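## Task

Move the foam block onto the coffee table in the adjoining room so it rests there without the robot supporting it at the end; the robot must not tip over or finish leaning.

## Robot and tools

Robot: a Hello Robot Stretch 3 with a single arm. It has a two-wheel differential base (0.33 m long, 0.34 m wide), a lift that slides up a mast, a telescoping arm pointing out the robot's RIGHT side, and a wrist with yaw, pitch and roll plus a gripper. The base cannot strafe; to move the gripper forward or back, drive the base. Turning in place pivots about the point midway between the wheels, 0.05 m behind the front edge. With the arm retracted and the wrist folded, a spin sweeps a 0.28 m radius; an unfolded level wrist reaches outside that.

Frames: the base frame has its origin on the floor between the drive wheels, x forward, y left, z up. hand_pose is reported in it, at the point where the closed fingertips meet. The odometry frame is the base frame as it was at scene start. Heading is positive to the left, within -3.142 to 3.142.

Tool execute_actions takes "actions", a list run in order. Each action may carry "robot" (a command, a stop, or a queue), "steps" (1 to 450 control steps at 30 per second, default 1) and "until" (an early-exit condition). {"steps": n} alone simply waits. A command object can hold:
- "base": exactly one of {"translate_m": d}, a straight drive of d metres relative to where the base is when that command begins (forward positive, |d| at most 1), or {"rotate_rad": d}, an in-place turn of d radians relative to the current heading (counter-clockwise/left positive, |d| at most 3.2). These are offsets, not poses.
- "joints": an object of named absolute targets (any subset): lift_m 0 to 1.1 (arm height); arm_m 0 to 0.52 (extension); wrist_yaw_rad -1.345 to 4.42 (0 along the arm, positive toward the front, 3.0 folded over the base); wrist_pitch_rad -1.57 to 0.451 (0 level, negative tips fingers down); wrist_roll_rad -2.911 to 2.911; gripper_m -0.089 to 0.179 (larger is wider; true fingertip gap is 0.007 m less near closed, 0.025 m less wide open, zero below 0.007); head_pan_rad -3.953 to 1.73 (0 ahead, positive left, -1.57 looks along the arm); head_tilt_rad -1.53 to 0.419 (negative down). Unnamed joints keep their old targets.
- "contact_limits": {"arm_m": effort %} 1 to 100, the effort at which that arm motion halts; lower is gentler.
Base and joint motions in one command begin together and keep running across later actions. A list of up to 8 commands (which may include {"pause_s": s}, s at most 15) runs them one after another; the next starts only after every motion of the previous one ends done (off_target also passes for base and gripper). {"stop": true} brakes everything and clears the queue. Any new command overrides immediately and discards the rest of an older queue. If any number is out of range, the entire call is rejected and nothing runs.

Waiting: "until": {"robot": {"status": "ended"}} with steps 450 ends once nothing reads moving and no queue runs. You can also compare fields, e.g. {"lift_m": [">", 0.3]} or a status equal to a word or ["!=", "moving"]. "any" instead of "robot" fires when the first motion ends.

Speed: fast base (0.30 m/s, 1.9 rad/s) needs lift_m under 0.30, arm_m under 0.03 and wrist_yaw_rad over 2.54; otherwise 0.10 m/s and 0.63 rad/s. To fold or unfold the wrist safely, first have lift_m within 0.32 to 0.95, pitch -0.4, roll near 0; once folded the lift may drop to 0.25. With yaw below -0.4 keep pitch at -0.5 or lower.

Gripping: command gripper_m smaller than the object width (smaller squeezes harder); release by commanding at least 0.02 more than where the pads touched. Neither the reading nor done proves a grasp; check the cameras. Over-squeezing triggers a stall guard that weakens the grip; send a new value to re-grip.

Result lines: base_status shows progress in brackets (distance so far of goal, from wheel counts); joint_goals, joint_status, measured_speeds; refusals, queue state and queue_left. Statuses: moving, done, off_target (stopped short, may still push), contact_stop (lift or arm pressed something and went slack), time_out, stopped, not_commanded, torque_fault (a wrist servo shut off for 10 s, limp). robot.on_its_own appears when the robot's own goal differs from yours, a joint is slack or off, a motor rests outside its normal effort, or base_tilt drifts 3 degrees or more. Lines starting refused: or dropped: name the goal and reason (counting from 0); replaced: reports how an overridden motion ended. motor_effort is percent of maximum, positive toward higher values, peak in brackets; readings are noisy and biased. lidar_m lists 12 distances in 30 degree sectors counter-clockwise from straight ahead (4th left, 7th rear, 10th right), in a plane 0.17 m high: it sees table legs, not tops. wrist_depth_mm and head_depth_mm are 7x7 median depth grids. base_tilt gives forward and right lean in degrees.

Cameras: head_camera and nav_camera move with head pan/tilt; wrist_camera rides on the gripper. Every successful execute_actions returns one image per camera; an empty actions list just looks. zoom_image takes "camera" (head_camera, nav_camera, wrist_camera) and "region" [x0, y0, x1, y1] in that image's pixels, top-left origin, at most 504 by 504.

finished_scene takes "scene", the current scene's integer number, and is final; let every motion settle first, since anything still moving is braked afterward.

Avoid: pushing into immovable things with the gripper higher than about 0.45 m, repeating a push after contact_stop, driving while the gripper holds or hooks something fixed, and snagging furniture (reversing is riskiest). If tilted, undo the last move in small steps, free the gripper, and lower lift_m to about 0.2. Avoid drops, slams, hard wrist strain, and leaving objects that only the robot holds in place; loose objects may get a brief nudge now and then.

Each tool is called in YAML: its name, and indented under it one key for each argument.

## Session

execute_actions:
  actions: []

Scene clock: 0.00 s.
robot.base_odometry: x=+0.000 y=+0.000 heading=+0.000 (m, m, rad; robot's odometry frame)
robot.turned_by_wheels: +0.000 (rad since the last result)
robot.turned_by_imu: +0.000 (rad since the last result)
robot.base_tilt: forward=-0.2 right=+1.2 (deg)
robot.lidar_m: 1.42 1.55 1.11 0.95 0.79 0.79 0.89 0.98 0.97 1.09 1.95 2.96
robot.head_depth_mm: 1956 2857 2985 2975 3038 3011 2232 / 1952 2963 3113 3110 3109 3092 2224 / 1927 2693 2780 2724 2729 2770 2244 / 1940 2411 2417 2414 2347 2307 1981 / 1935 2111 2082 2089 2090 1957 1084 / 1842 1898 1880 1873 1876 1548 1035 / 1726 1711 1705 1698 1690 1569 1039
robot.base_status: not_commanded
robot.joint_positions: lift_m=+0.591 arm_m=+0.000 wrist_yaw_rad=+3.057 wrist_pitch_rad=-0.621 wrist_roll_rad=-0.019 gripper_m=+0.037 head_pan_rad=+0.000 head_tilt_rad=-0.008
robot.joint_goals: lift_m=+0.591 arm_m=+0.000 wrist_yaw_rad=+3.057 wrist_pitch_rad=-0.621 wrist_roll_rad=-0.019 gripper_m=+0.037 head_pan_rad=+0.000 head_tilt_rad=-0.008
robot.joint_status: lift_m=not_commanded arm_m=not_commanded wrist_yaw_rad=not_commanded wrist_pitch_rad=not_commanded wrist_roll_rad=not_commanded gripper_m=not_commanded head_pan_rad=not_commanded head_tilt_rad=not_commanded
robot.measured_speeds: translate_m=+0.000 rotate_rad=+0.000 lift_m=+0.000 arm_m=+0.000 wrist_yaw_rad=+0.000 wrist_pitch_rad=+0.000 wrist_roll_rad=+0.000 head_pan_rad=+0.000 head_tilt_rad=+0.000
robot: refusals=0 queue=idle queue_left=0
robot.motor_effort: left_wheel=+0 right_wheel=+0 lift_m=+26 arm_m=+1 wrist_yaw_rad=+0 wrist_pitch_rad=+5 wrist_roll_rad=+0 gripper_m=+0 head_pan_rad=+1 head_tilt_rad=+2 (%)
robot.hand_pose: x=-0.0047 y=+0.0485 z=+0.5607 quat_wxyz=(+0.243, +0.675, +0.190, +0.670) (m; robot's base frame)
robot.wrist_depth_mm: 610 676 956 - - - - / 632 759 - - - - - / 684 836 - - - - - / 736 888 - - - - - / 776 873 859 898 871 846 852 / 770 766 756 742 789 748 745 / 661 682 - 689 654 663 658
pictures: head_camera (sideways: a quarter turn clockwise sets it upright), nav_camera (sideways: a quarter turn counterclockwise sets it upright), wrist_camera
Images, in order (width x height): head_camera 896x504, nav_camera 672x504, wrist_camera 644x364.

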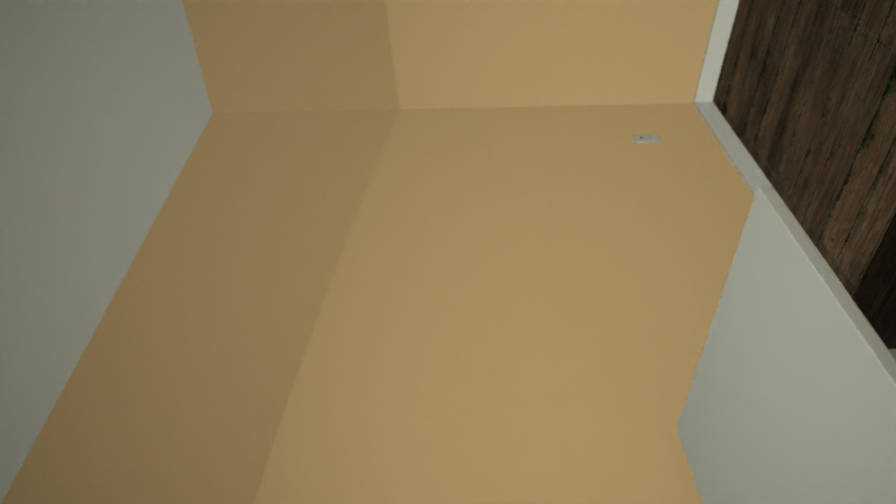

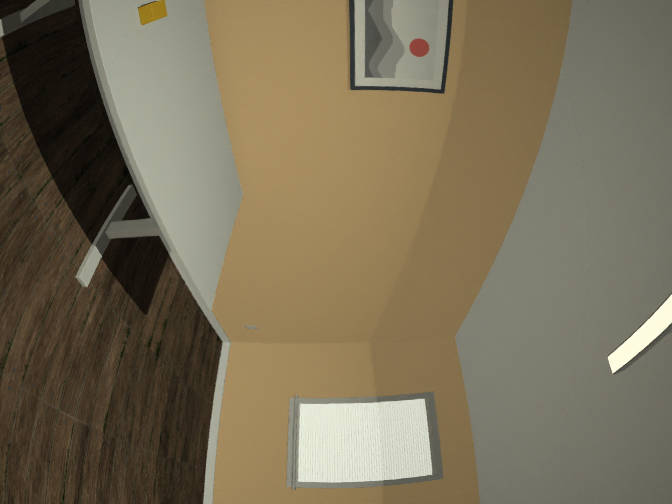

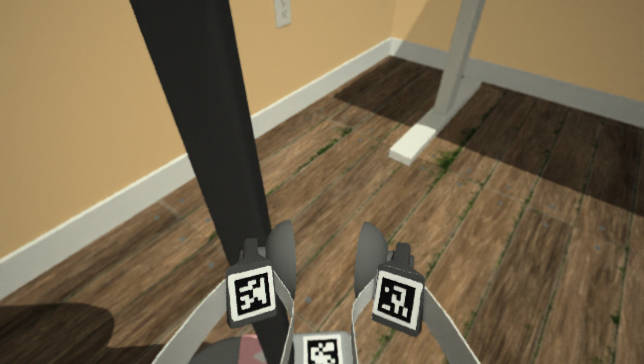

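execute_actions:
  actions:
    - {"robot":{"joints":{"head_pan_rad":0.9,"head_tilt_rad":-0.6}},"steps":100,"until":{"robot":{"status":"ended"}}}

Scene clock: 3.03 s.
robot.base_odometry: x=+0.000 y=+0.000 heading=+0.000 (m, m, rad; robot's odometry frame)
robot.turned_by_wheels: +0.000 (rad since the last result)
robot.turned_by_imu: +0.001 (rad since the last result)
robot.base_tilt: forward=-0.1 right=+1.3 (deg)
robot.lidar_m: 1.42 1.55 1.11 0.94 0.79 0.79 0.89 0.98 0.97 1.10 1.94 2.97
robot.head_depth_mm: 1285 1427 1462 1034 1754 1480 1251 / 1300 1427 1452 1032 1741 1475 1247 / 1294 1432 1458 1036 1735 1467 1249 / 1297 1431 1457 1030 1732 1471 1250 / 1295 1426 1465 1034 1733 1460 1245 / 1295 1445 1443 1031 1603 1412 1245 / 1288 1432 1540 1027 1747 1471 1247
robot.base_status: not_commanded
robot.joint_positions: lift_m=+0.591 arm_m=+0.000 wrist_yaw_rad=+3.057 wrist_pitch_rad=-0.621 wrist_roll_rad=-0.019 gripper_m=+0.037 head_pan_rad=+0.893 head_tilt_rad=-0.592
robot.joint_goals: lift_m=+0.591 arm_m=+0.000 wrist_yaw_rad=+3.057 wrist_pitch_rad=-0.621 wrist_roll_rad=-0.019 gripper_m=+0.037 head_pan_rad=+0.900 head_tilt_rad=-0.600
robot.joint_status: lift_m=not_commanded arm_m=not_commanded wrist_yaw_rad=not_commanded wrist_pitch_rad=not_commanded wrist_roll_rad=not_commanded gripper_m=not_commanded head_pan_rad=done head_tilt_rad=done
robot.measured_speeds: translate_m=+0.000 rotate_rad=+0.000 lift_m=+0.000 arm_m=+0.000 wrist_yaw_rad=+0.000 wrist_pitch_rad=+0.000 wrist_roll_rad=+0.000 head_pan_rad=+0.000 head_tilt_rad=+0.000
robot: refusals=0 queue=done queue_left=0
robot.motor_effort: left_wheel=-1(1) right_wheel=+1(1) lift_m=+25(25) arm_m=+0(0) wrist_yaw_rad=+0(0) wrist_pitch_rad=+5(5) wrist_roll_rad=+0(0) gripper_m=-1(0) head_pan_rad=+4(56) head_tilt_rad=-4(36) (%)
robot.hand_pose: x=-0.0047 y=+0.0485 z=+0.5607 quat_wxyz=(+0.243, +0.675, +0.190, +0.670) (m; robot's base frame)
robot.wrist_depth_mm: 613 701 974 - - - - / 642 741 - - - - - / 686 817 - - - - - / 735 893 - - - - - / 767 834 867 863 880 855 850 / 753 766 760 756 761 738 748 / 674 682 - 673 662 661 660
pictures: head_camera (sideways: a quarter turn clockwise sets it upright), nav_camera (sideways: a quarter turn counterclockwise sets it upright), wrist_camera
camera_calibration (this result's frames):
head_camera: T_world_to_cam=[[-0.379309, -0.417312, -0.825818, 1.09602], [-0.748425, 0.663163, 0.00864475, -0.00664543], [0.544044, 0.621342, -0.563871, 0.688903], [0, 0, 0, 1]] pos_world=[0.0359625, 0.0337438, 1.29362]
nav_camera: T_world_to_cam=[[0.355522, 0.425573, 0.832161, -1.03379], [0.786726, -0.616958, -0.0205943, 0.0737052], [0.504644, 0.662005, -0.554152, 0.678663], [0, 0, 0, 1]] pos_world=[-0.0329333, 0.036149, 1.23788]
wrist_camera: T_world_to_cam=[[0.999706, -0.0219261, 0.0103914, 0.00536931], [-0.0072784, -0.679534, -0.733608, 0.485897], [0.0231465, 0.733317, -0.679493, 0.506724], [0, 0, 0, 1]] pos_world=[-0.01356, -0.0412875, 0.700718]
Images, in order (width x height): head_camera 896x504, nav_camera 672x504, wrist_camera 644x364.

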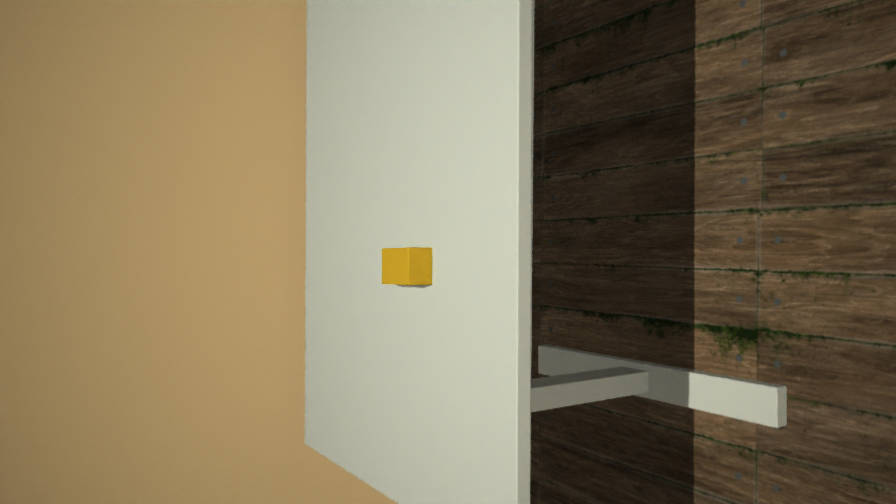

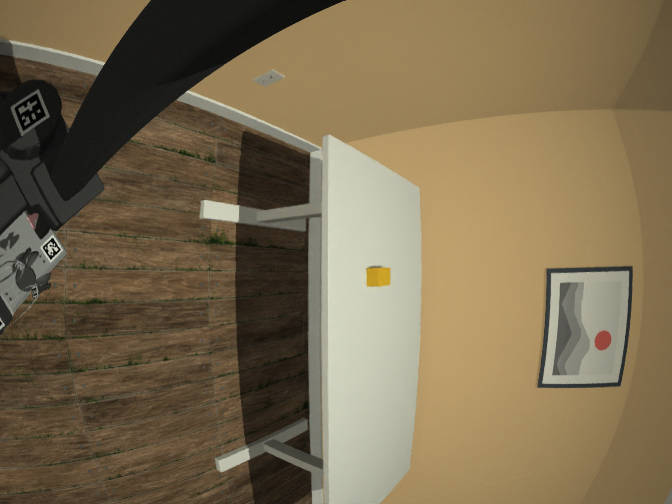

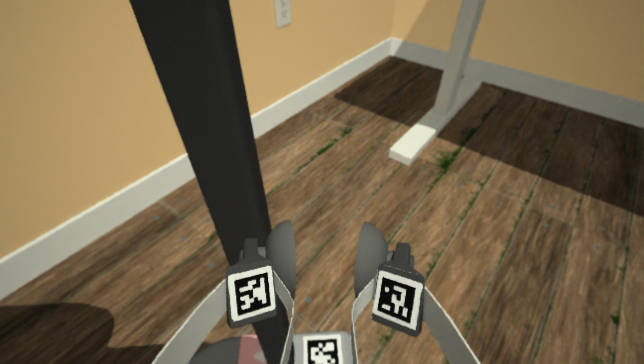

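execute_actions:
  actions:
    - {"robot":{"joints":{"head_pan_rad":-1.3,"head_tilt_rad":-0.4}},"steps":100,"until":{"robot":{"status":"ended"}}}

Scene clock: 11.13 s.
robot.base_odometry: x=+0.000 y=+0.000 heading=+0.000 (m, m, rad; robot's odometry frame)
robot.turned_by_wheels: +0.000 (rad since the last result)
robot.turned_by_imu: +0.001 (rad since the last result)
robot.base_tilt: forward=-0.3 right=+1.3 (deg)
robot.lidar_m: 1.42 1.55 1.11 0.95 0.79 0.79 0.89 0.98 0.97 1.10 1.94 2.97
robot.head_depth_mm: 1036 1078 1141 1201 1276 1355 1359 / 1140 1209 1273 1364 1447 1550 1411 / 1271 1351 1445 1555 1671 1673 1393 / 1565 1681 1816 1977 2083 1737 1402 / 1820 1983 2185 2400 2280 1740 1403 / 2087 2261 2440 2797 2264 1740 1409 / 2451 2657 2877 3019 2273 1736 1416
robot.base_status: not_commanded
robot.joint_positions: lift_m=+0.591 arm_m=+0.000 wrist_yaw_rad=+3.057 wrist_pitch_rad=-0.621 wrist_roll_rad=-0.019 gripper_m=+0.037 head_pan_rad=-1.293 head_tilt_rad=-0.409
robot.joint_goals: lift_m=+0.591 arm_m=+0.000 wrist_yaw_rad=+3.057 wrist_pitch_rad=-0.621 wrist_roll_rad=-0.019 gripper_m=+0.037 head_pan_rad=-1.300 head_tilt_rad=-0.400
robot.joint_status: lift_m=not_commanded arm_m=not_commanded wrist_yaw_rad=not_commanded wrist_pitch_rad=not_commanded wrist_roll_rad=not_commanded gripper_m=not_commanded head_pan_rad=done head_tilt_rad=done
robot.measured_speeds: translate_m=+0.000 rotate_rad=+0.000 lift_m=+0.000 arm_m=+0.000 wrist_yaw_rad=+0.000 wrist_pitch_rad=+0.000 wrist_roll_rad=+0.000 head_pan_rad=+0.000 head_tilt_rad=+0.000
robot: refusals=0 queue=done queue_left=0
robot.motor_effort: left_wheel=-1(0) right_wheel=+0(0) lift_m=+25(25) arm_m=+0(0) wrist_yaw_rad=-2(0) wrist_pitch_rad=+5(5) wrist_roll_rad=+0(0) gripper_m=-2(1) head_pan_rad=-5(55) head_tilt_rad=+5(23) (%)
robot.hand_pose: x=-0.0047 y=+0.0485 z=+0.5607 quat_wxyz=(+0.243, +0.675, +0.190, +0.670) (m; robot's base frame)
robot.wrist_depth_mm: 607 687 941 - - - - / 645 757 - - - - - / 685 824 - - - - - / 719 906 - - - - - / 763 864 856 865 850 848 861 / 767 761 757 754 783 744 748 / 671 669 - 695 656 667 644
pictures: head_camera (sideways: a quarter turn clockwise sets it upright), nav_camera (sideways: a quarter turn counterclockwise sets it upright), wrist_camera
camera_calibration (this result's frames):
head_camera: T_world_to_cam=[[-0.078237, 0.39669, -0.914612, 1.20999], [0.972753, 0.231213, 0.0170723, -0.0281194], [0.218242, -0.888357, -0.403971, 0.482835], [0, 0, 0, 1]] pos_world=[0.0166442, -0.0445601, 1.3022]
nav_camera: T_world_to_cam=[[0.0984262, -0.381047, 0.919302, -1.14588], [-0.956775, -0.290277, -0.0178804, 0.080812], [0.273666, -0.877805, -0.393147, 0.470575], [0, 0, 0, 1]] pos_world=[0.0613234, -0.000103025, 1.23986]
wrist_camera: T_world_to_cam=[[0.999706, -0.0219264, 0.0103914, 0.00536933], [-0.00727868, -0.679534, -0.733608, 0.485897], [0.0231467, 0.733317, -0.679493, 0.506724], [0, 0, 0, 1]] pos_world=[-0.01356, -0.0412875, 0.700718]
Images, in order (width x height): head_camera 896x504, nav_camera 672x504, wrist_camera 644x364.

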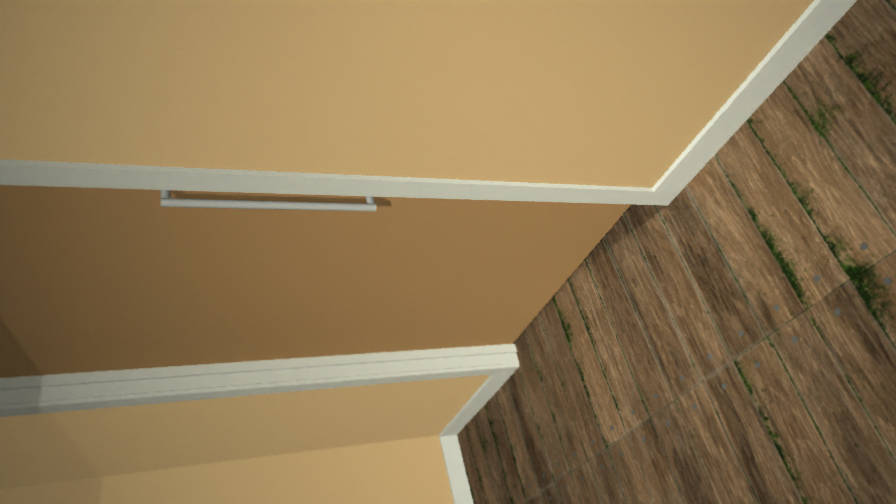

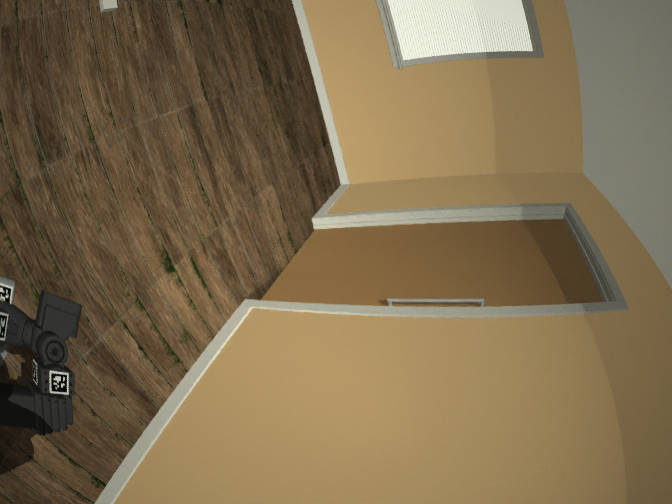

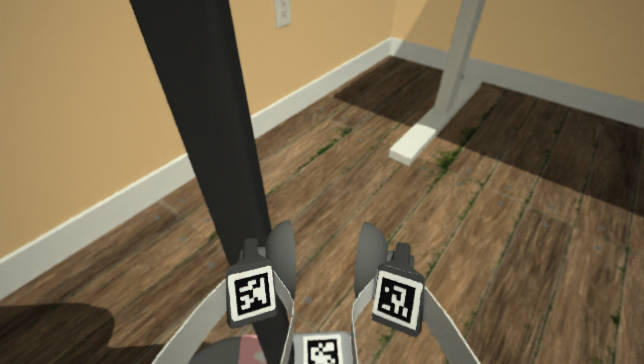

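zoom_image:
  camera: "head_camera"
  region: [100, 120, 600, 450]

zoom_image:
  camera: "nav_camera"
  region: [300, 160, 672, 360]

Region (100, 120, 600, 450) of head_camera's 896x504 image, scaled by 1.008, with more detail than that image has; it fills the top 333 rows of this view, and the rest is white.

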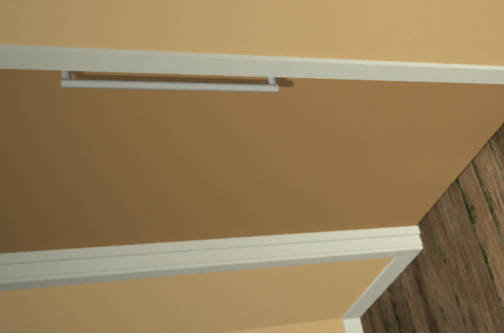

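Region (300, 160, 672, 360) of nav_camera's 672x504 image, scaled by 1.355, with more detail than that image has; it fills the top 271 rows of this view, and the rest is white.

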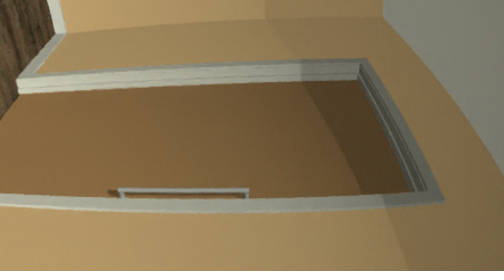

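execute_actions:
  actions:
    - {"robot":[{"base":{"rotate_rad":0.852},"joints":{"wrist_pitch_rad":-0.4,"wrist_roll_rad":0,"lift_m":0.88}},{"base":{"translate_m":0.25},"joints":{"wrist_yaw_rad":0,"gripper_m":0.14,"head_pan_rad":-1.57,"head_tilt_rad":-0.7}},{"base":{"rotate_rad":1.571}}],"steps":450,"until":{"robot":{"status":"ended"}}}

Scene clock: 35.67 s.
robot.base_odometry: x=+0.165 y=+0.188 heading=+2.423 (m, m, rad; robot's odometry frame)
robot.turned_by_wheels: +2.423 (rad since the last result)
robot.turned_by_imu: +2.436 (rad since the last result)
robot.base_tilt: forward=-0.2 right=+1.3 (deg)
robot.lidar_m: 0.79 0.82 1.13 1.22 1.27 1.87 2.97 1.24 1.34 1.30 0.87 0.81
robot.head_depth_mm: 1103 1246 1183 899 772 - - / 1110 1241 1177 896 770 - - / 1103 1242 1173 898 770 - - / 1098 1236 1171 870 767 - 1176 / 1106 1231 1173 881 766 1371 1188 / 1086 1223 1163 890 763 1342 1173 / 1092 1224 1159 887 742 1380 1179
robot.base_status: done (rotate_rad +1.5709 of +1.5710)
robot.joint_positions: lift_m=+0.880 arm_m=+0.000 wrist_yaw_rad=+0.002 wrist_pitch_rad=-0.419 wrist_roll_rad=-0.004 gripper_m=+0.140 head_pan_rad=-1.563 head_tilt_rad=-0.691
robot.joint_goals: lift_m=+0.880 arm_m=+0.000 wrist_yaw_rad=+0.000 wrist_pitch_rad=-0.400 wrist_roll_rad=+0.000 gripper_m=+0.140 head_pan_rad=-1.570 head_tilt_rad=-0.700
robot.joint_status: lift_m=done arm_m=not_commanded wrist_yaw_rad=done wrist_pitch_rad=done wrist_roll_rad=done gripper_m=done head_pan_rad=done head_tilt_rad=done
robot.measured_speeds: translate_m=+0.000 rotate_rad=+0.000 lift_m=+0.000 arm_m=+0.000 wrist_yaw_rad=+0.000 wrist_pitch_rad=+0.000 wrist_roll_rad=+0.000 head_pan_rad=+0.000 head_tilt_rad=+0.000
robot: refusals=0 queue=done queue_left=0
robot.motor_effort: left_wheel=-4(9) right_wheel=+4(8) lift_m=+30(31) arm_m=+0(0) wrist_yaw_rad=-1(1) wrist_pitch_rad=+7(8) wrist_roll_rad=+2(2) gripper_m=+0(79) head_pan_rad=-3(29) head_tilt_rad=-4(28) (%)
robot.hand_pose: x=-0.0211 y=-0.3695 z=+0.8922 quat_wxyz=(+0.693, +0.148, -0.690, -0.146) (m; robot's base frame)
robot.wrist_depth_mm: 897 939 922 935 934 925 904 / 906 - - - - 967 977 / 900 - 719 744 719 725 721 / 823 553 550 517 543 542 545 / 437 454 439 438 430 438 430 / 383 - 375 375 370 - 364 / 837 - - - - - -
pictures: head_camera (sideways: a quarter turn clockwise sets it upright), nav_camera (sideways: a quarter turn counterclockwise sets it upright), wrist_camera
camera_calibration (this result's frames):
head_camera: T_world_to_cam=[[0.0286707, 0.642182, -0.766016, 1.01557], [0.999196, -0.0399023, 0.00394649, -0.0111885], [-0.0280314, -0.765513, -0.642809, 0.795084], [0, 0, 0, 1]] pos_world=[0.0043498, -0.0439801, 1.28908]
nav_camera: T_world_to_cam=[[-0.00502442, -0.634181, 0.773169, -0.954687], [-0.999589, -0.0186333, -0.0217795, 0.0861421], [0.0282189, -0.77296, -0.633827, 0.78522], [0, 0, 0, 1]] pos_world=[0.0591519, 0.0031048, 1.2377]
wrist_camera: T_world_to_cam=[[-0.998425, -0.0553819, 0.00898968, -0.0441586], [-0.0363974, 0.517391, -0.854975, 0.994793], [0.0426989, -0.853955, -0.518592, 0.30922], [0, 0, 0, 1]] pos_world=[-0.0210845, -0.253083, 1.01128]
Images, in order (width x height): head_camera 896x504, nav_camera 672x504, wrist_camera 644x364.

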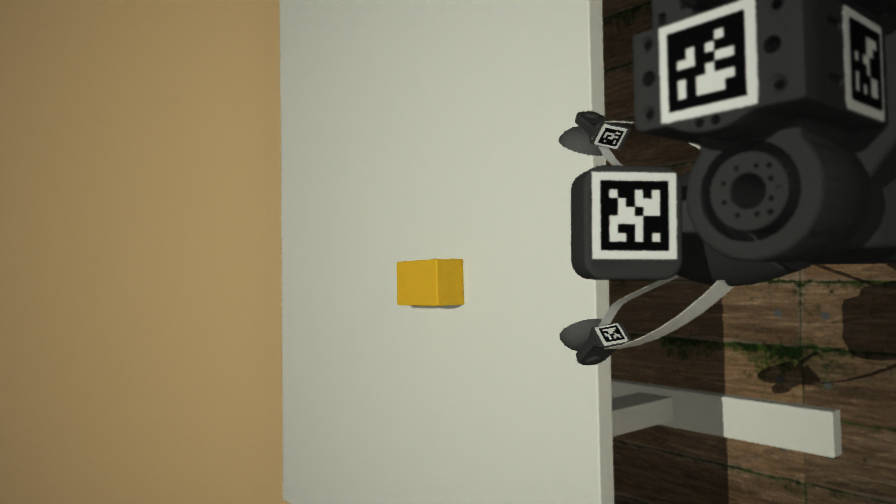

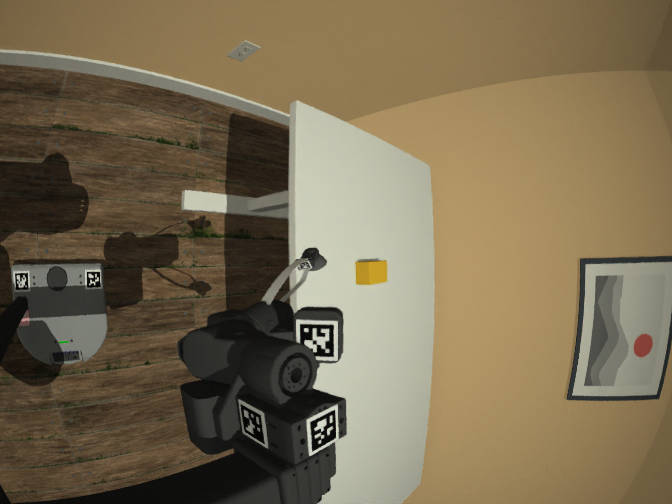

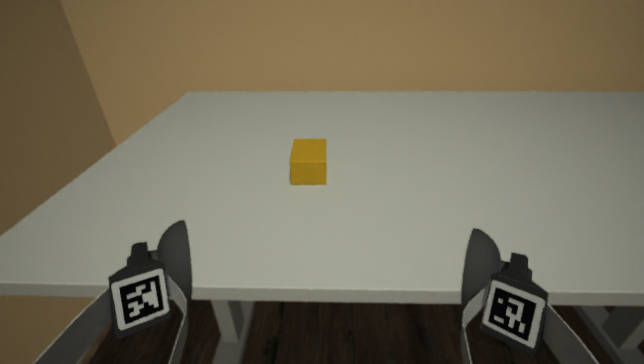

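execute_actions:
  actions:
    - {"robot":{"base":{"translate_m":0.045},"joints":{"arm_m":0.3,"lift_m":0.80}},"steps":300,"until":{"robot":{"status":"ended"}}}

Scene clock: 42.93 s.
robot.base_odometry: x=+0.131 y=+0.218 heading=+2.423 (m, m, rad; robot's odometry frame)
robot.turned_by_wheels: +0.000 (rad since the last result)
robot.turned_by_imu: +0.002 (rad since the last result)
robot.base_tilt: forward=-0.1 right=+1.3 (deg)
robot.lidar_m: 0.74 0.77 1.06 1.22 1.27 1.86 3.00 1.28 1.34 0.86 0.86 0.77
robot.head_depth_mm: 1106 1238 1184 900 772 - - / 1108 1237 1180 - 790 1384 1182 / 1107 1235 1221 - 756 1380 1193 / 1102 1237 1174 - 745 1379 1195 / 1097 1236 1175 890 768 1369 1189 / 1097 1217 1164 892 763 1348 1161 / 1093 1218 1163 888 743 1369 1195
robot.base_status: done (translate_m +0.0450 of +0.0450)
robot.joint_positions: lift_m=+0.800 arm_m=+0.300 wrist_yaw_rad=+0.001 wrist_pitch_rad=-0.419 wrist_roll_rad=-0.004 gripper_m=+0.140 head_pan_rad=-1.563 head_tilt_rad=-0.691
robot.joint_goals: lift_m=+0.800 arm_m=+0.300 wrist_yaw_rad=+0.000 wrist_pitch_rad=-0.400 wrist_roll_rad=+0.000 gripper_m=+0.140 head_pan_rad=-1.570 head_tilt_rad=-0.700
robot.joint_status: lift_m=done arm_m=done wrist_yaw_rad=done wrist_pitch_rad=done wrist_roll_rad=done gripper_m=done head_pan_rad=done head_tilt_rad=done
robot.measured_speeds: translate_m=+0.000 rotate_rad=+0.000 lift_m=+0.000 arm_m=+0.000 wrist_yaw_rad=+0.000 wrist_pitch_rad=+0.000 wrist_roll_rad=+0.000 head_pan_rad=+0.000 head_tilt_rad=+0.000
robot: refusals=0 queue=done queue_left=0
robot.motor_effort: left_wheel=-3(6) right_wheel=+4(8) lift_m=+21(31) arm_m=+2(3) wrist_yaw_rad=-1(1) wrist_pitch_rad=+7(7) wrist_roll_rad=+2(2) gripper_m=-1(1) head_pan_rad=-5(4) head_tilt_rad=-4(4) (%)
robot.hand_pose: x=-0.0212 y=-0.6689 z=+0.8127 quat_wxyz=(+0.693, +0.148, -0.690, -0.147) (m; robot's base frame)
robot.wrist_depth_mm: 686 686 691 666 675 658 653 / 757 726 720 723 722 702 701 / 806 538 538 541 527 524 519 / 396 402 392 398 397 395 390 / 320 330 315 255 316 318 309 / 262 - 262 234 257 - 257 / 229 218 221 222 220 214 219
pictures: head_camera (sideways: a quarter turn clockwise sets it upright), nav_camera (sideways: a quarter turn counterclockwise sets it upright), wrist_camera
camera_calibration (this result's frames):
head_camera: T_world_to_cam=[[0.0287315, 0.642232, -0.765972, 1.01551], [0.999192, -0.0399979, 0.0039432, -0.0111842], [-0.0281048, -0.765466, -0.642862, 0.795154], [0, 0, 0, 1]] pos_world=[0.0043456, -0.043979, 1.28907]
nav_camera: T_world_to_cam=[[-0.00508449, -0.634234, 0.773125, -0.95463], [-0.999591, -0.0185365, -0.0217803, 0.0861431], [0.0281448, -0.772919, -0.63388, 0.78529], [0, 0, 0, 1]] pos_world=[0.0591522, 0.00310419, 1.2377]
wrist_camera: T_world_to_cam=[[-0.998464, -0.0547413, 0.00857149, -0.0593576], [-0.0356991, 0.517249, -0.85509, 1.08175], [0.0423752, -0.854083, -0.518408, 0.0121002], [0, 0, 0, 1]] pos_world=[-0.0211617, -0.552447, 0.931773]
Images, in order (width x height): head_camera 896x504, nav_camera 672x504, wrist_camera 644x364.

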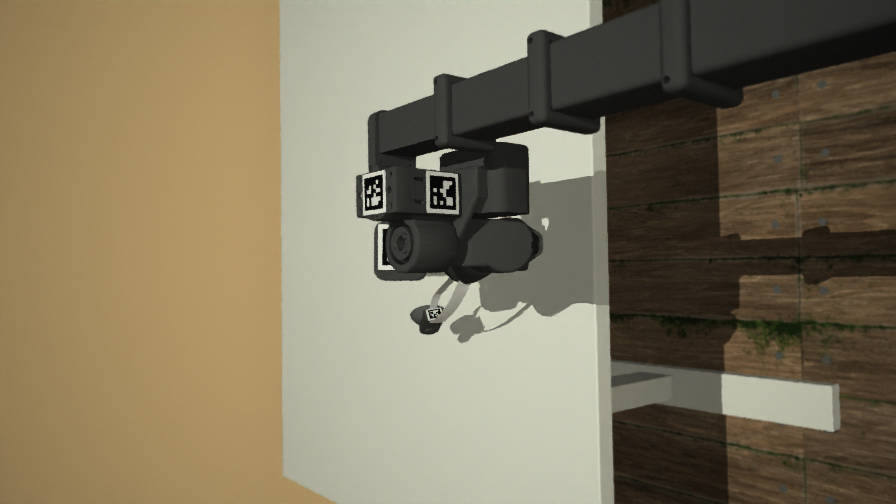

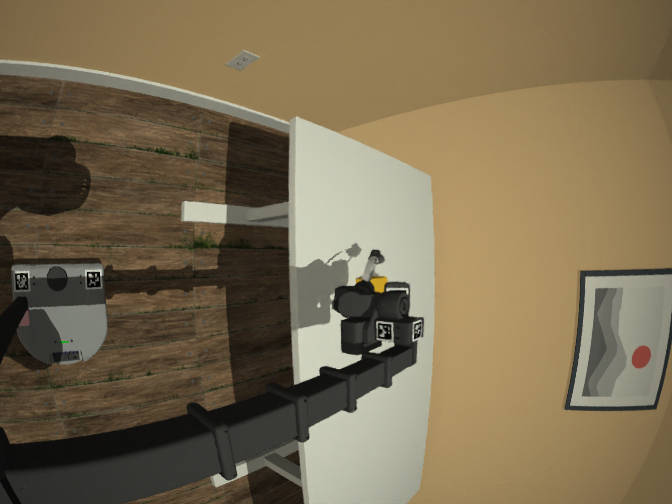

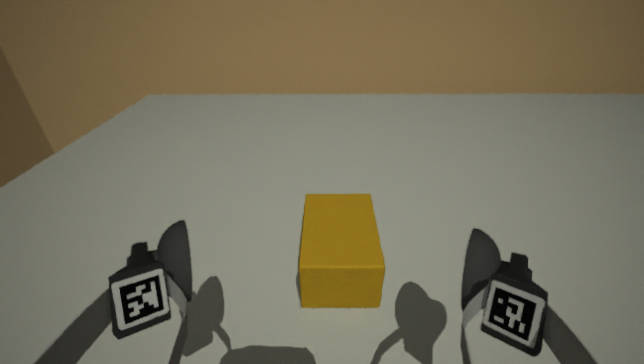

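execute_actions:
  actions:
    - {"robot":{"base":{"translate_m":-0.007},"joints":{"arm_m":0.39,"lift_m":0.737}},"steps":300,"until":{"robot":{"status":"ended"}}}

Scene clock: 48.03 s.
robot.base_odometry: x=+0.136 y=+0.213 heading=+2.423 (m, m, rad; robot's odometry frame)
robot.turned_by_wheels: +0.000 (rad since the last result)
robot.turned_by_imu: +0.001 (rad since the last result)
robot.base_tilt: forward=-0.2 right=+1.3 (deg)
robot.lidar_m: 0.75 0.78 1.07 1.22 1.27 1.87 3.00 1.27 1.34 0.90 0.86 0.78
robot.head_depth_mm: 1107 1245 1177 901 771 1413 - / 1106 1241 1175 930 - - 1167 / 1102 1244 1203 - 768 1373 1196 / 1102 1234 1167 - 764 1372 1180 / 1106 1228 1165 881 767 1381 1190 / 1087 1231 1167 893 766 1347 1167 / 1101 1213 1166 890 741 1375 1182
robot.base_status: done (translate_m -0.0070 of -0.0070)
robot.joint_positions: lift_m=+0.737 arm_m=+0.390 wrist_yaw_rad=+0.001 wrist_pitch_rad=-0.419 wrist_roll_rad=-0.004 gripper_m=+0.140 head_pan_rad=-1.563 head_tilt_rad=-0.691
robot.joint_goals: lift_m=+0.737 arm_m=+0.390 wrist_yaw_rad=+0.000 wrist_pitch_rad=-0.400 wrist_roll_rad=+0.000 gripper_m=+0.140 head_pan_rad=-1.570 head_tilt_rad=-0.700
robot.joint_status: lift_m=done arm_m=done wrist_yaw_rad=done wrist_pitch_rad=done wrist_roll_rad=done gripper_m=done head_pan_rad=done head_tilt_rad=done
robot.measured_speeds: translate_m=+0.000 rotate_rad=+0.000 lift_m=+0.000 arm_m=+0.000 wrist_yaw_rad=+0.000 wrist_pitch_rad=+0.000 wrist_roll_rad=+0.000 head_pan_rad=+0.000 head_tilt_rad=+0.000
robot: refusals=0 queue=done queue_left=0
robot.motor_effort: left_wheel=-3(10) right_wheel=+3(7) lift_m=+19(21) arm_m=+3(4) wrist_yaw_rad=-1(2) wrist_pitch_rad=+7(7) wrist_roll_rad=+2(2) gripper_m=+0(2) head_pan_rad=-4(4) head_tilt_rad=-5(5) (%)
robot.hand_pose: x=-0.0212 y=-0.7589 z=+0.7497 quat_wxyz=(+0.693, +0.148, -0.690, -0.147) (m; robot's base frame)
robot.wrist_depth_mm: 613 614 606 603 590 579 574 / 648 595 575 567 570 559 561 / 384 374 378 376 370 365 364 / 281 280 278 276 274 271 272 / 222 231 219 152 210 221 217 / 183 - 177 126 170 - 180 / - 153 152 113 116 150 153
pictures: head_camera (sideways: a quarter turn clockwise sets it upright), nav_camera (sideways: a quarter turn counterclockwise sets it upright), wrist_camera
camera_calibration (this result's frames):
head_camera: T_world_to_cam=[[0.0287314, 0.642233, -0.765971, 1.01551], [0.999192, -0.0399978, 0.00394316, -0.0111842], [-0.0281047, -0.765465, -0.642863, 0.795155], [0, 0, 0, 1]] pos_world=[0.0043456, -0.043979, 1.28907]
nav_camera: T_world_to_cam=[[-0.00508441, -0.634234, 0.773124, -0.954629], [-0.999591, -0.0185366, -0.0217803, 0.0861431], [0.0281449, -0.772919, -0.633881, 0.785291], [0, 0, 0, 1]] pos_world=[0.0591522, 0.00310425, 1.2377]
wrist_camera: T_world_to_cam=[[-0.998464, -0.0547301, 0.00857713, -0.0637431], [-0.0356935, 0.517155, -0.855147, 1.07442], [0.0423666, -0.85414, -0.518315, -0.0975435], [0, 0, 0, 1]] pos_world=[-0.0211628, -0.642447, 0.868777]
Images, in order (width x height): head_camera 896x504, nav_camera 672x504, wrist_camera 644x364.

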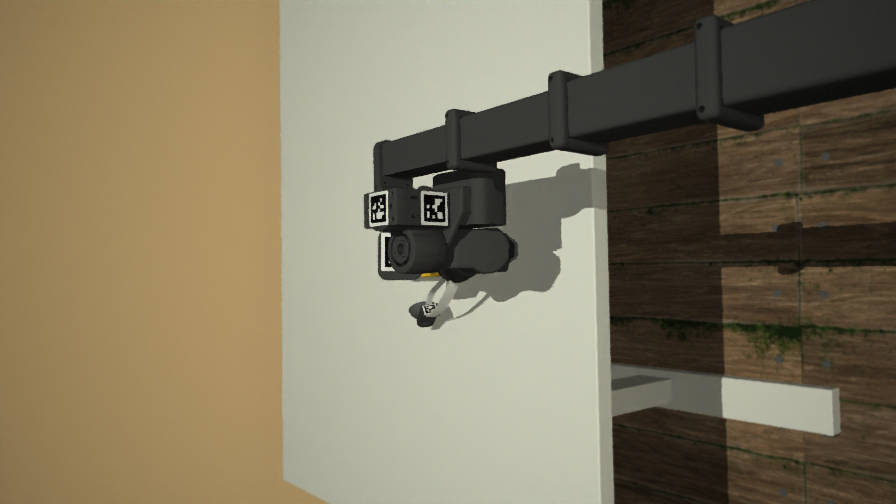

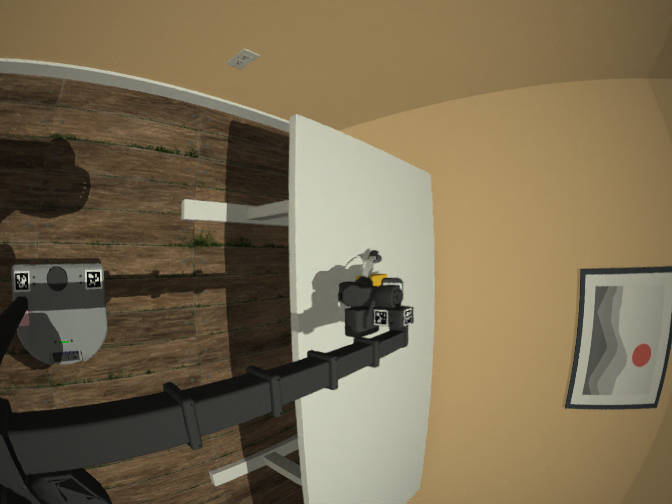

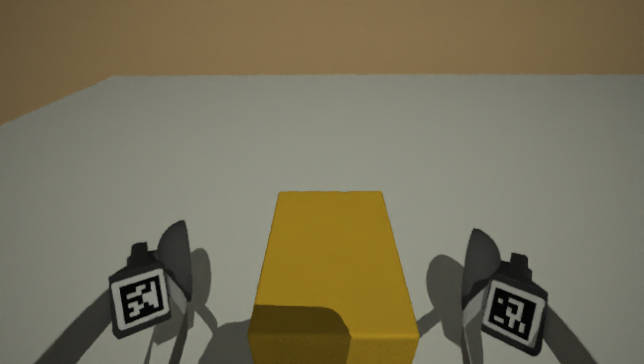

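execute_actions:
  actions:
    - {"robot":[{"joints":{"gripper_m":0.03}},{"joints":{"lift_m":0.80}}],"steps":300,"until":{"robot":{"status":"ended"}}}

Scene clock: 52.07 s.
robot.base_odometry: x=+0.136 y=+0.213 heading=+2.423 (m, m, rad; robot's odometry frame)
robot.turned_by_wheels: +0.000 (rad since the last result)
robot.turned_by_imu: +0.001 (rad since the last result)
robot.base_tilt: forward=-0.2 right=+1.4 (deg)
robot.lidar_m: 0.75 0.78 1.08 1.22 1.27 1.87 3.00 1.27 1.34 0.89 0.86 0.77
robot.head_depth_mm: 1110 1243 1180 895 770 - - / 1104 1243 1203 - - 1344 1185 / 1114 1243 1276 836 768 1376 1195 / 1106 1243 1279 839 768 1380 1189 / 1098 1236 1175 895 765 1375 1186 / 1089 1227 1171 894 763 1337 1169 / 1085 1224 1165 893 741 1382 1189
robot.base_status: done (translate_m -0.0070 of -0.0070)
robot.joint_positions: lift_m=+0.800 arm_m=+0.390 wrist_yaw_rad=+0.000 wrist_pitch_rad=-0.418 wrist_roll_rad=-0.003 gripper_m=+0.031 head_pan_rad=-1.563 head_tilt_rad=-0.691
robot.joint_goals: lift_m=+0.800 arm_m=+0.390 wrist_yaw_rad=+0.000 wrist_pitch_rad=-0.400 wrist_roll_rad=+0.000 gripper_m=+0.030 head_pan_rad=-1.570 head_tilt_rad=-0.700
robot.joint_status: lift_m=done arm_m=done wrist_yaw_rad=done wrist_pitch_rad=done wrist_roll_rad=done gripper_m=done head_pan_rad=done head_tilt_rad=done
robot.measured_speeds: translate_m=+0.000 rotate_rad=+0.000 lift_m=+0.000 arm_m=+0.000 wrist_yaw_rad=+0.000 wrist_pitch_rad=+0.000 wrist_roll_rad=+0.000 head_pan_rad=+0.000 head_tilt_rad=+0.000
robot: refusals=0 queue=done queue_left=0
robot.motor_effort: left_wheel=-4(4) right_wheel=+4(5) lift_m=+31(31) arm_m=+2(3) wrist_yaw_rad=-1(2) wrist_pitch_rad=+7(7) wrist_roll_rad=+2(2) gripper_m=-14(85) head_pan_rad=-4(5) head_tilt_rad=-4(4) (%)
robot.hand_pose: x=-0.0214 y=-0.7590 z=+0.8125 quat_wxyz=(+0.693, +0.147, -0.690, -0.147) (m; robot's base frame)
robot.wrist_depth_mm: 620 610 599 589 584 570 591 / 665 658 647 645 639 639 618 / 702 530 541 526 531 518 523 / 401 393 390 389 387 387 388 / 315 309 312 156 311 312 306 / 260 263 136 130 133 256 254 / 223 223 210 115 208 218 218
pictures: head_camera (sideways: a quarter turn clockwise sets it upright), nav_camera (sideways: a quarter turn counterclockwise sets it upright), wrist_camera
camera_calibration (this result's frames):
head_camera: T_world_to_cam=[[0.0287313, 0.642245, -0.765961, 1.0155], [0.999192, -0.0399977, 0.00394239, -0.0111832], [-0.0281047, -0.765455, -0.642875, 0.795171], [0, 0, 0, 1]] pos_world=[0.00434561, -0.0439788, 1.28907]
nav_camera: T_world_to_cam=[[-0.00508424, -0.634247, 0.773114, -0.954616], [-0.999591, -0.0185364, -0.0217805, 0.0861433], [0.0281449, -0.772908, -0.633893, 0.785307], [0, 0, 0, 1]] pos_world=[0.0591522, 0.00310529, 1.2377]
wrist_camera: T_world_to_cam=[[-0.998546, -0.0533507, 0.00771952, -0.0627632], [-0.0342027, 0.516346, -0.855697, 1.12801], [0.0416661, -0.854717, -0.51742, -0.0663005], [0, 0, 0, 1]] pos_world=[-0.0213284, -0.64246, 0.931414]
Images, in order (width x height): head_camera 896x504, nav_camera 672x504, wrist_camera 644x364.

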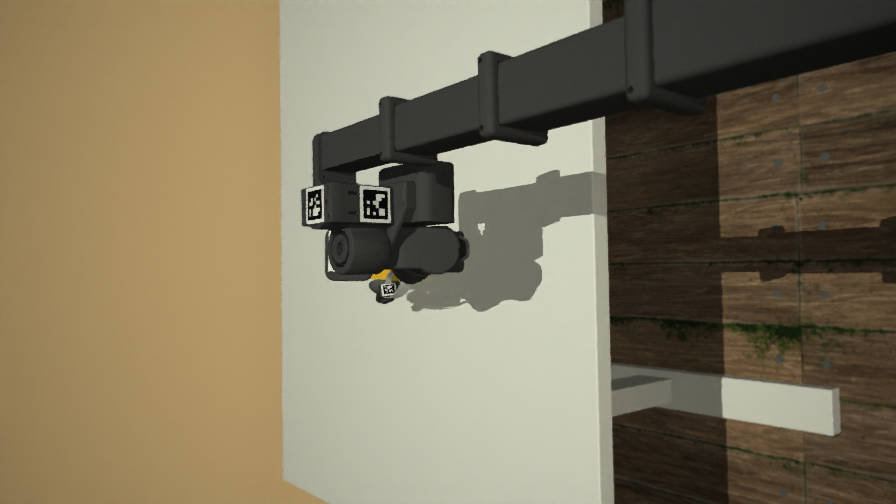

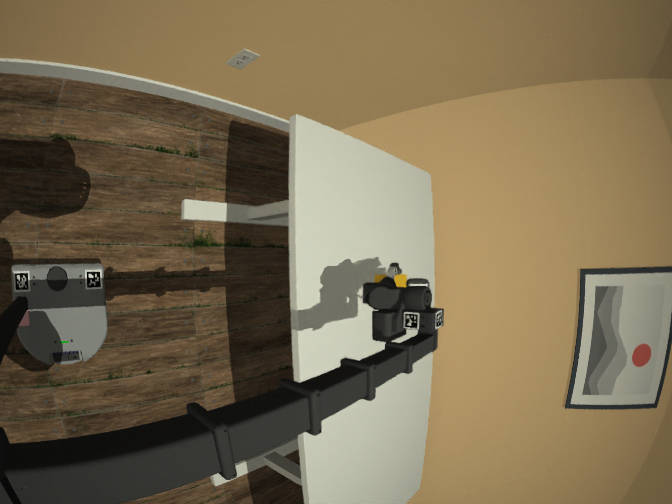

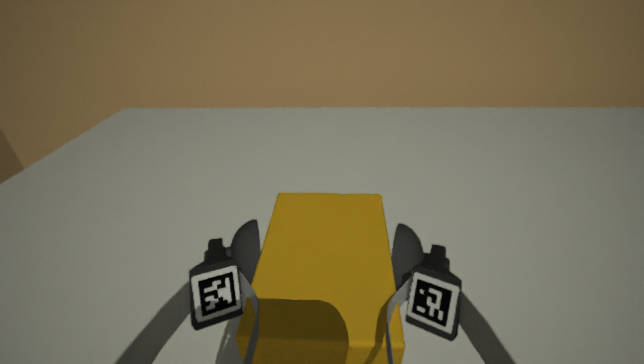

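execute_actions:
  actions:
    - {"robot":{"joints":{"arm_m":0.025,"gripper_m":0.015,"head_pan_rad":-0.5,"head_tilt_rad":-1.4}},"steps":200,"until":{"robot":{"arm_m":["<",0.06]}}}
    - {"robot":{"base":{"rotate_rad":-0.478},"joints":{"wrist_yaw_rad":3.0,"lift_m":0.36}},"steps":300,"until":{"robot":{"status":"ended"}}}

Scene clock: 69.70 s.
robot.base_odometry: x=+0.136 y=+0.213 heading=+1.945 (m, m, rad; robot's odometry frame)
robot.turned_by_wheels: -0.478 (rad since the last result)
robot.turned_by_imu: -0.477 (rad since the last result)
robot.base_tilt: forward=-0.2 right=+1.3 (deg)
robot.lidar_m: 0.77 0.75 0.79 1.13 1.24 1.29 1.96 3.00 1.27 1.33 0.86 0.87
robot.head_depth_mm: 632 1399 1356 1302 1255 1211 1171 / 632 1392 1340 1304 - 1203 1166 / 645 1357 1341 1293 - 1182 1161 / 1433 1395 1321 1283 1255 - - / 1429 1381 1326 1268 1238 - - / 1307 1370 1322 1277 1232 1180 - / 1119 1296 1312 1270 1227 1187 1148
robot.base_status: done (rotate_rad -0.4778 of -0.4780)
robot.joint_positions: lift_m=+0.360 arm_m=+0.025 wrist_yaw_rad=+2.997 wrist_pitch_rad=-0.419 wrist_roll_rad=-0.003 gripper_m=+0.016 head_pan_rad=-0.507 head_tilt_rad=-1.384
robot.joint_goals: lift_m=+0.360 arm_m=+0.025 wrist_yaw_rad=+3.000 wrist_pitch_rad=-0.400 wrist_roll_rad=+0.000 gripper_m=+0.015 head_pan_rad=-0.500 head_tilt_rad=-1.400
robot.joint_status: lift_m=done arm_m=done wrist_yaw_rad=done wrist_pitch_rad=done wrist_roll_rad=done gripper_m=done head_pan_rad=done head_tilt_rad=done
robot.measured_speeds: translate_m=+0.000 rotate_rad=+0.000 lift_m=+0.000 arm_m=+0.000 wrist_yaw_rad=+0.000 wrist_pitch_rad=+0.000 wrist_roll_rad=+0.000 head_pan_rad=+0.000 head_tilt_rad=+0.000
robot: refusals=0 queue=done queue_left=0
robot.motor_effort: left_wheel=+3(7) right_wheel=-4(8) lift_m=+20(30) arm_m=-2(2) wrist_yaw_rad=+2(1) wrist_pitch_rad=+7(7) wrist_roll_rad=+2(1) gripper_m=-17(74) head_pan_rad=+5(52) head_tilt_rad=-9(46) (%)
robot.hand_pose: x=+0.0110 y=+0.0517 z=+0.3727 quat_wxyz=(+0.197, +0.699, +0.097, +0.680) (m; robot's base frame)
robot.wrist_depth_mm: 904 - - - 903 713 568 / 974 - - - 983 735 590 / - - - - - 782 622 / 946 951 919 913 891 808 648 / 746 737 - 156 708 714 661 / 614 610 - 130 134 593 596 / 519 547 118 115 481 512 499
pictures: head_camera (sideways: a quarter turn clockwise sets it upright), nav_camera (sideways: a quarter turn counterclockwise sets it upright), wrist_camera
camera_calibration (this result's frames):
head_camera: T_world_to_cam=[[-0.843184, 0.506589, -0.180025, 0.25755], [0.519097, 0.854277, -0.0273679, 0.0324969], [0.139927, -0.116526, -0.983281, 1.23655], [0, 0, 0, 1]] pos_world=[0.027266, -0.0141421, 1.26314]
nav_camera: T_world_to_cam=[[0.85342, -0.485156, 0.19052, -0.200929], [-0.490063, -0.871364, -0.0237164, 0.0855343], [0.177519, -0.0731268, -0.981397, 1.23605], [0, 0, 0, 1]] pos_world=[-0.00602843, 0.0674382, 1.25337]
wrist_camera: T_world_to_cam=[[0.995809, -0.0911354, 0.00767548, -0.00369526], [-0.0406895, -0.516631, -0.855241, 0.387528], [0.0819081, 0.851344, -0.518174, 0.309401], [0, 0, 0, 1]] pos_world=[-0.00589438, -0.0635348, 0.491782]
Images, in order (width x height): head_camera 896x504, nav_camera 672x504, wrist_camera 644x364.

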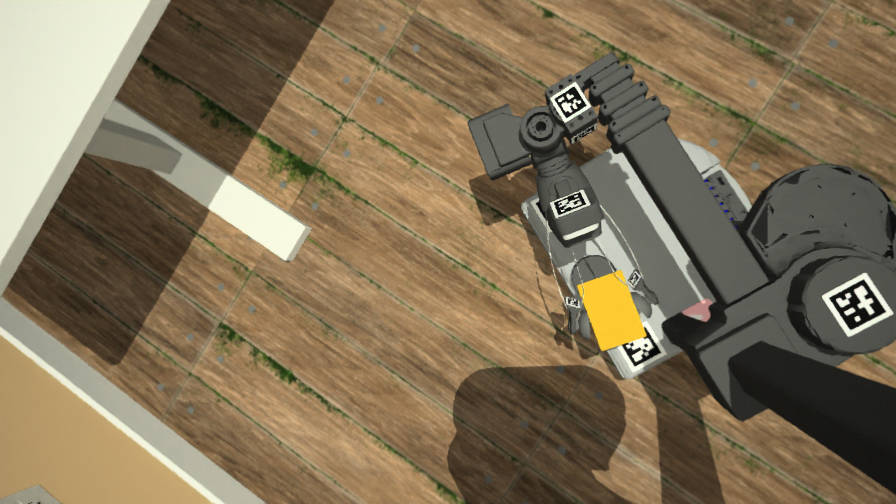

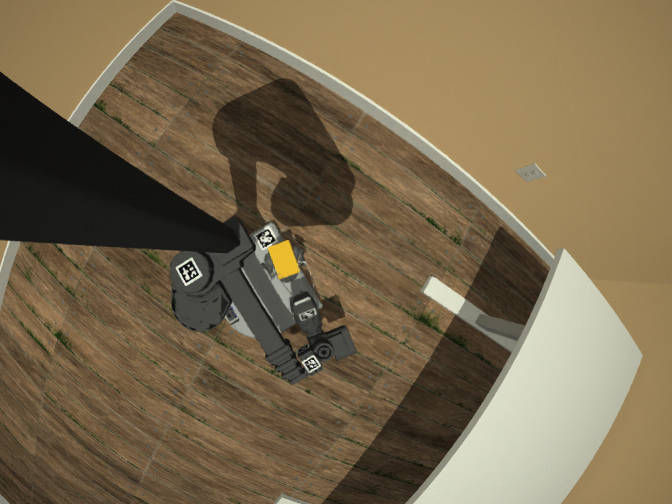

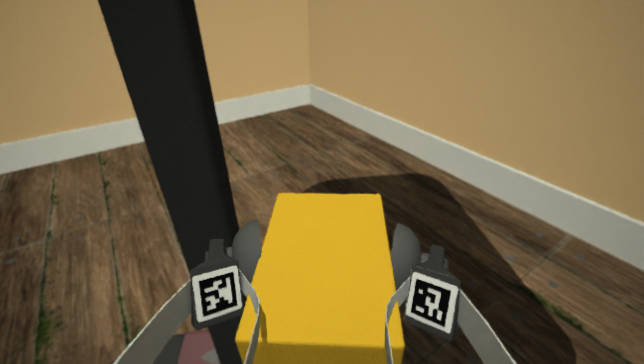

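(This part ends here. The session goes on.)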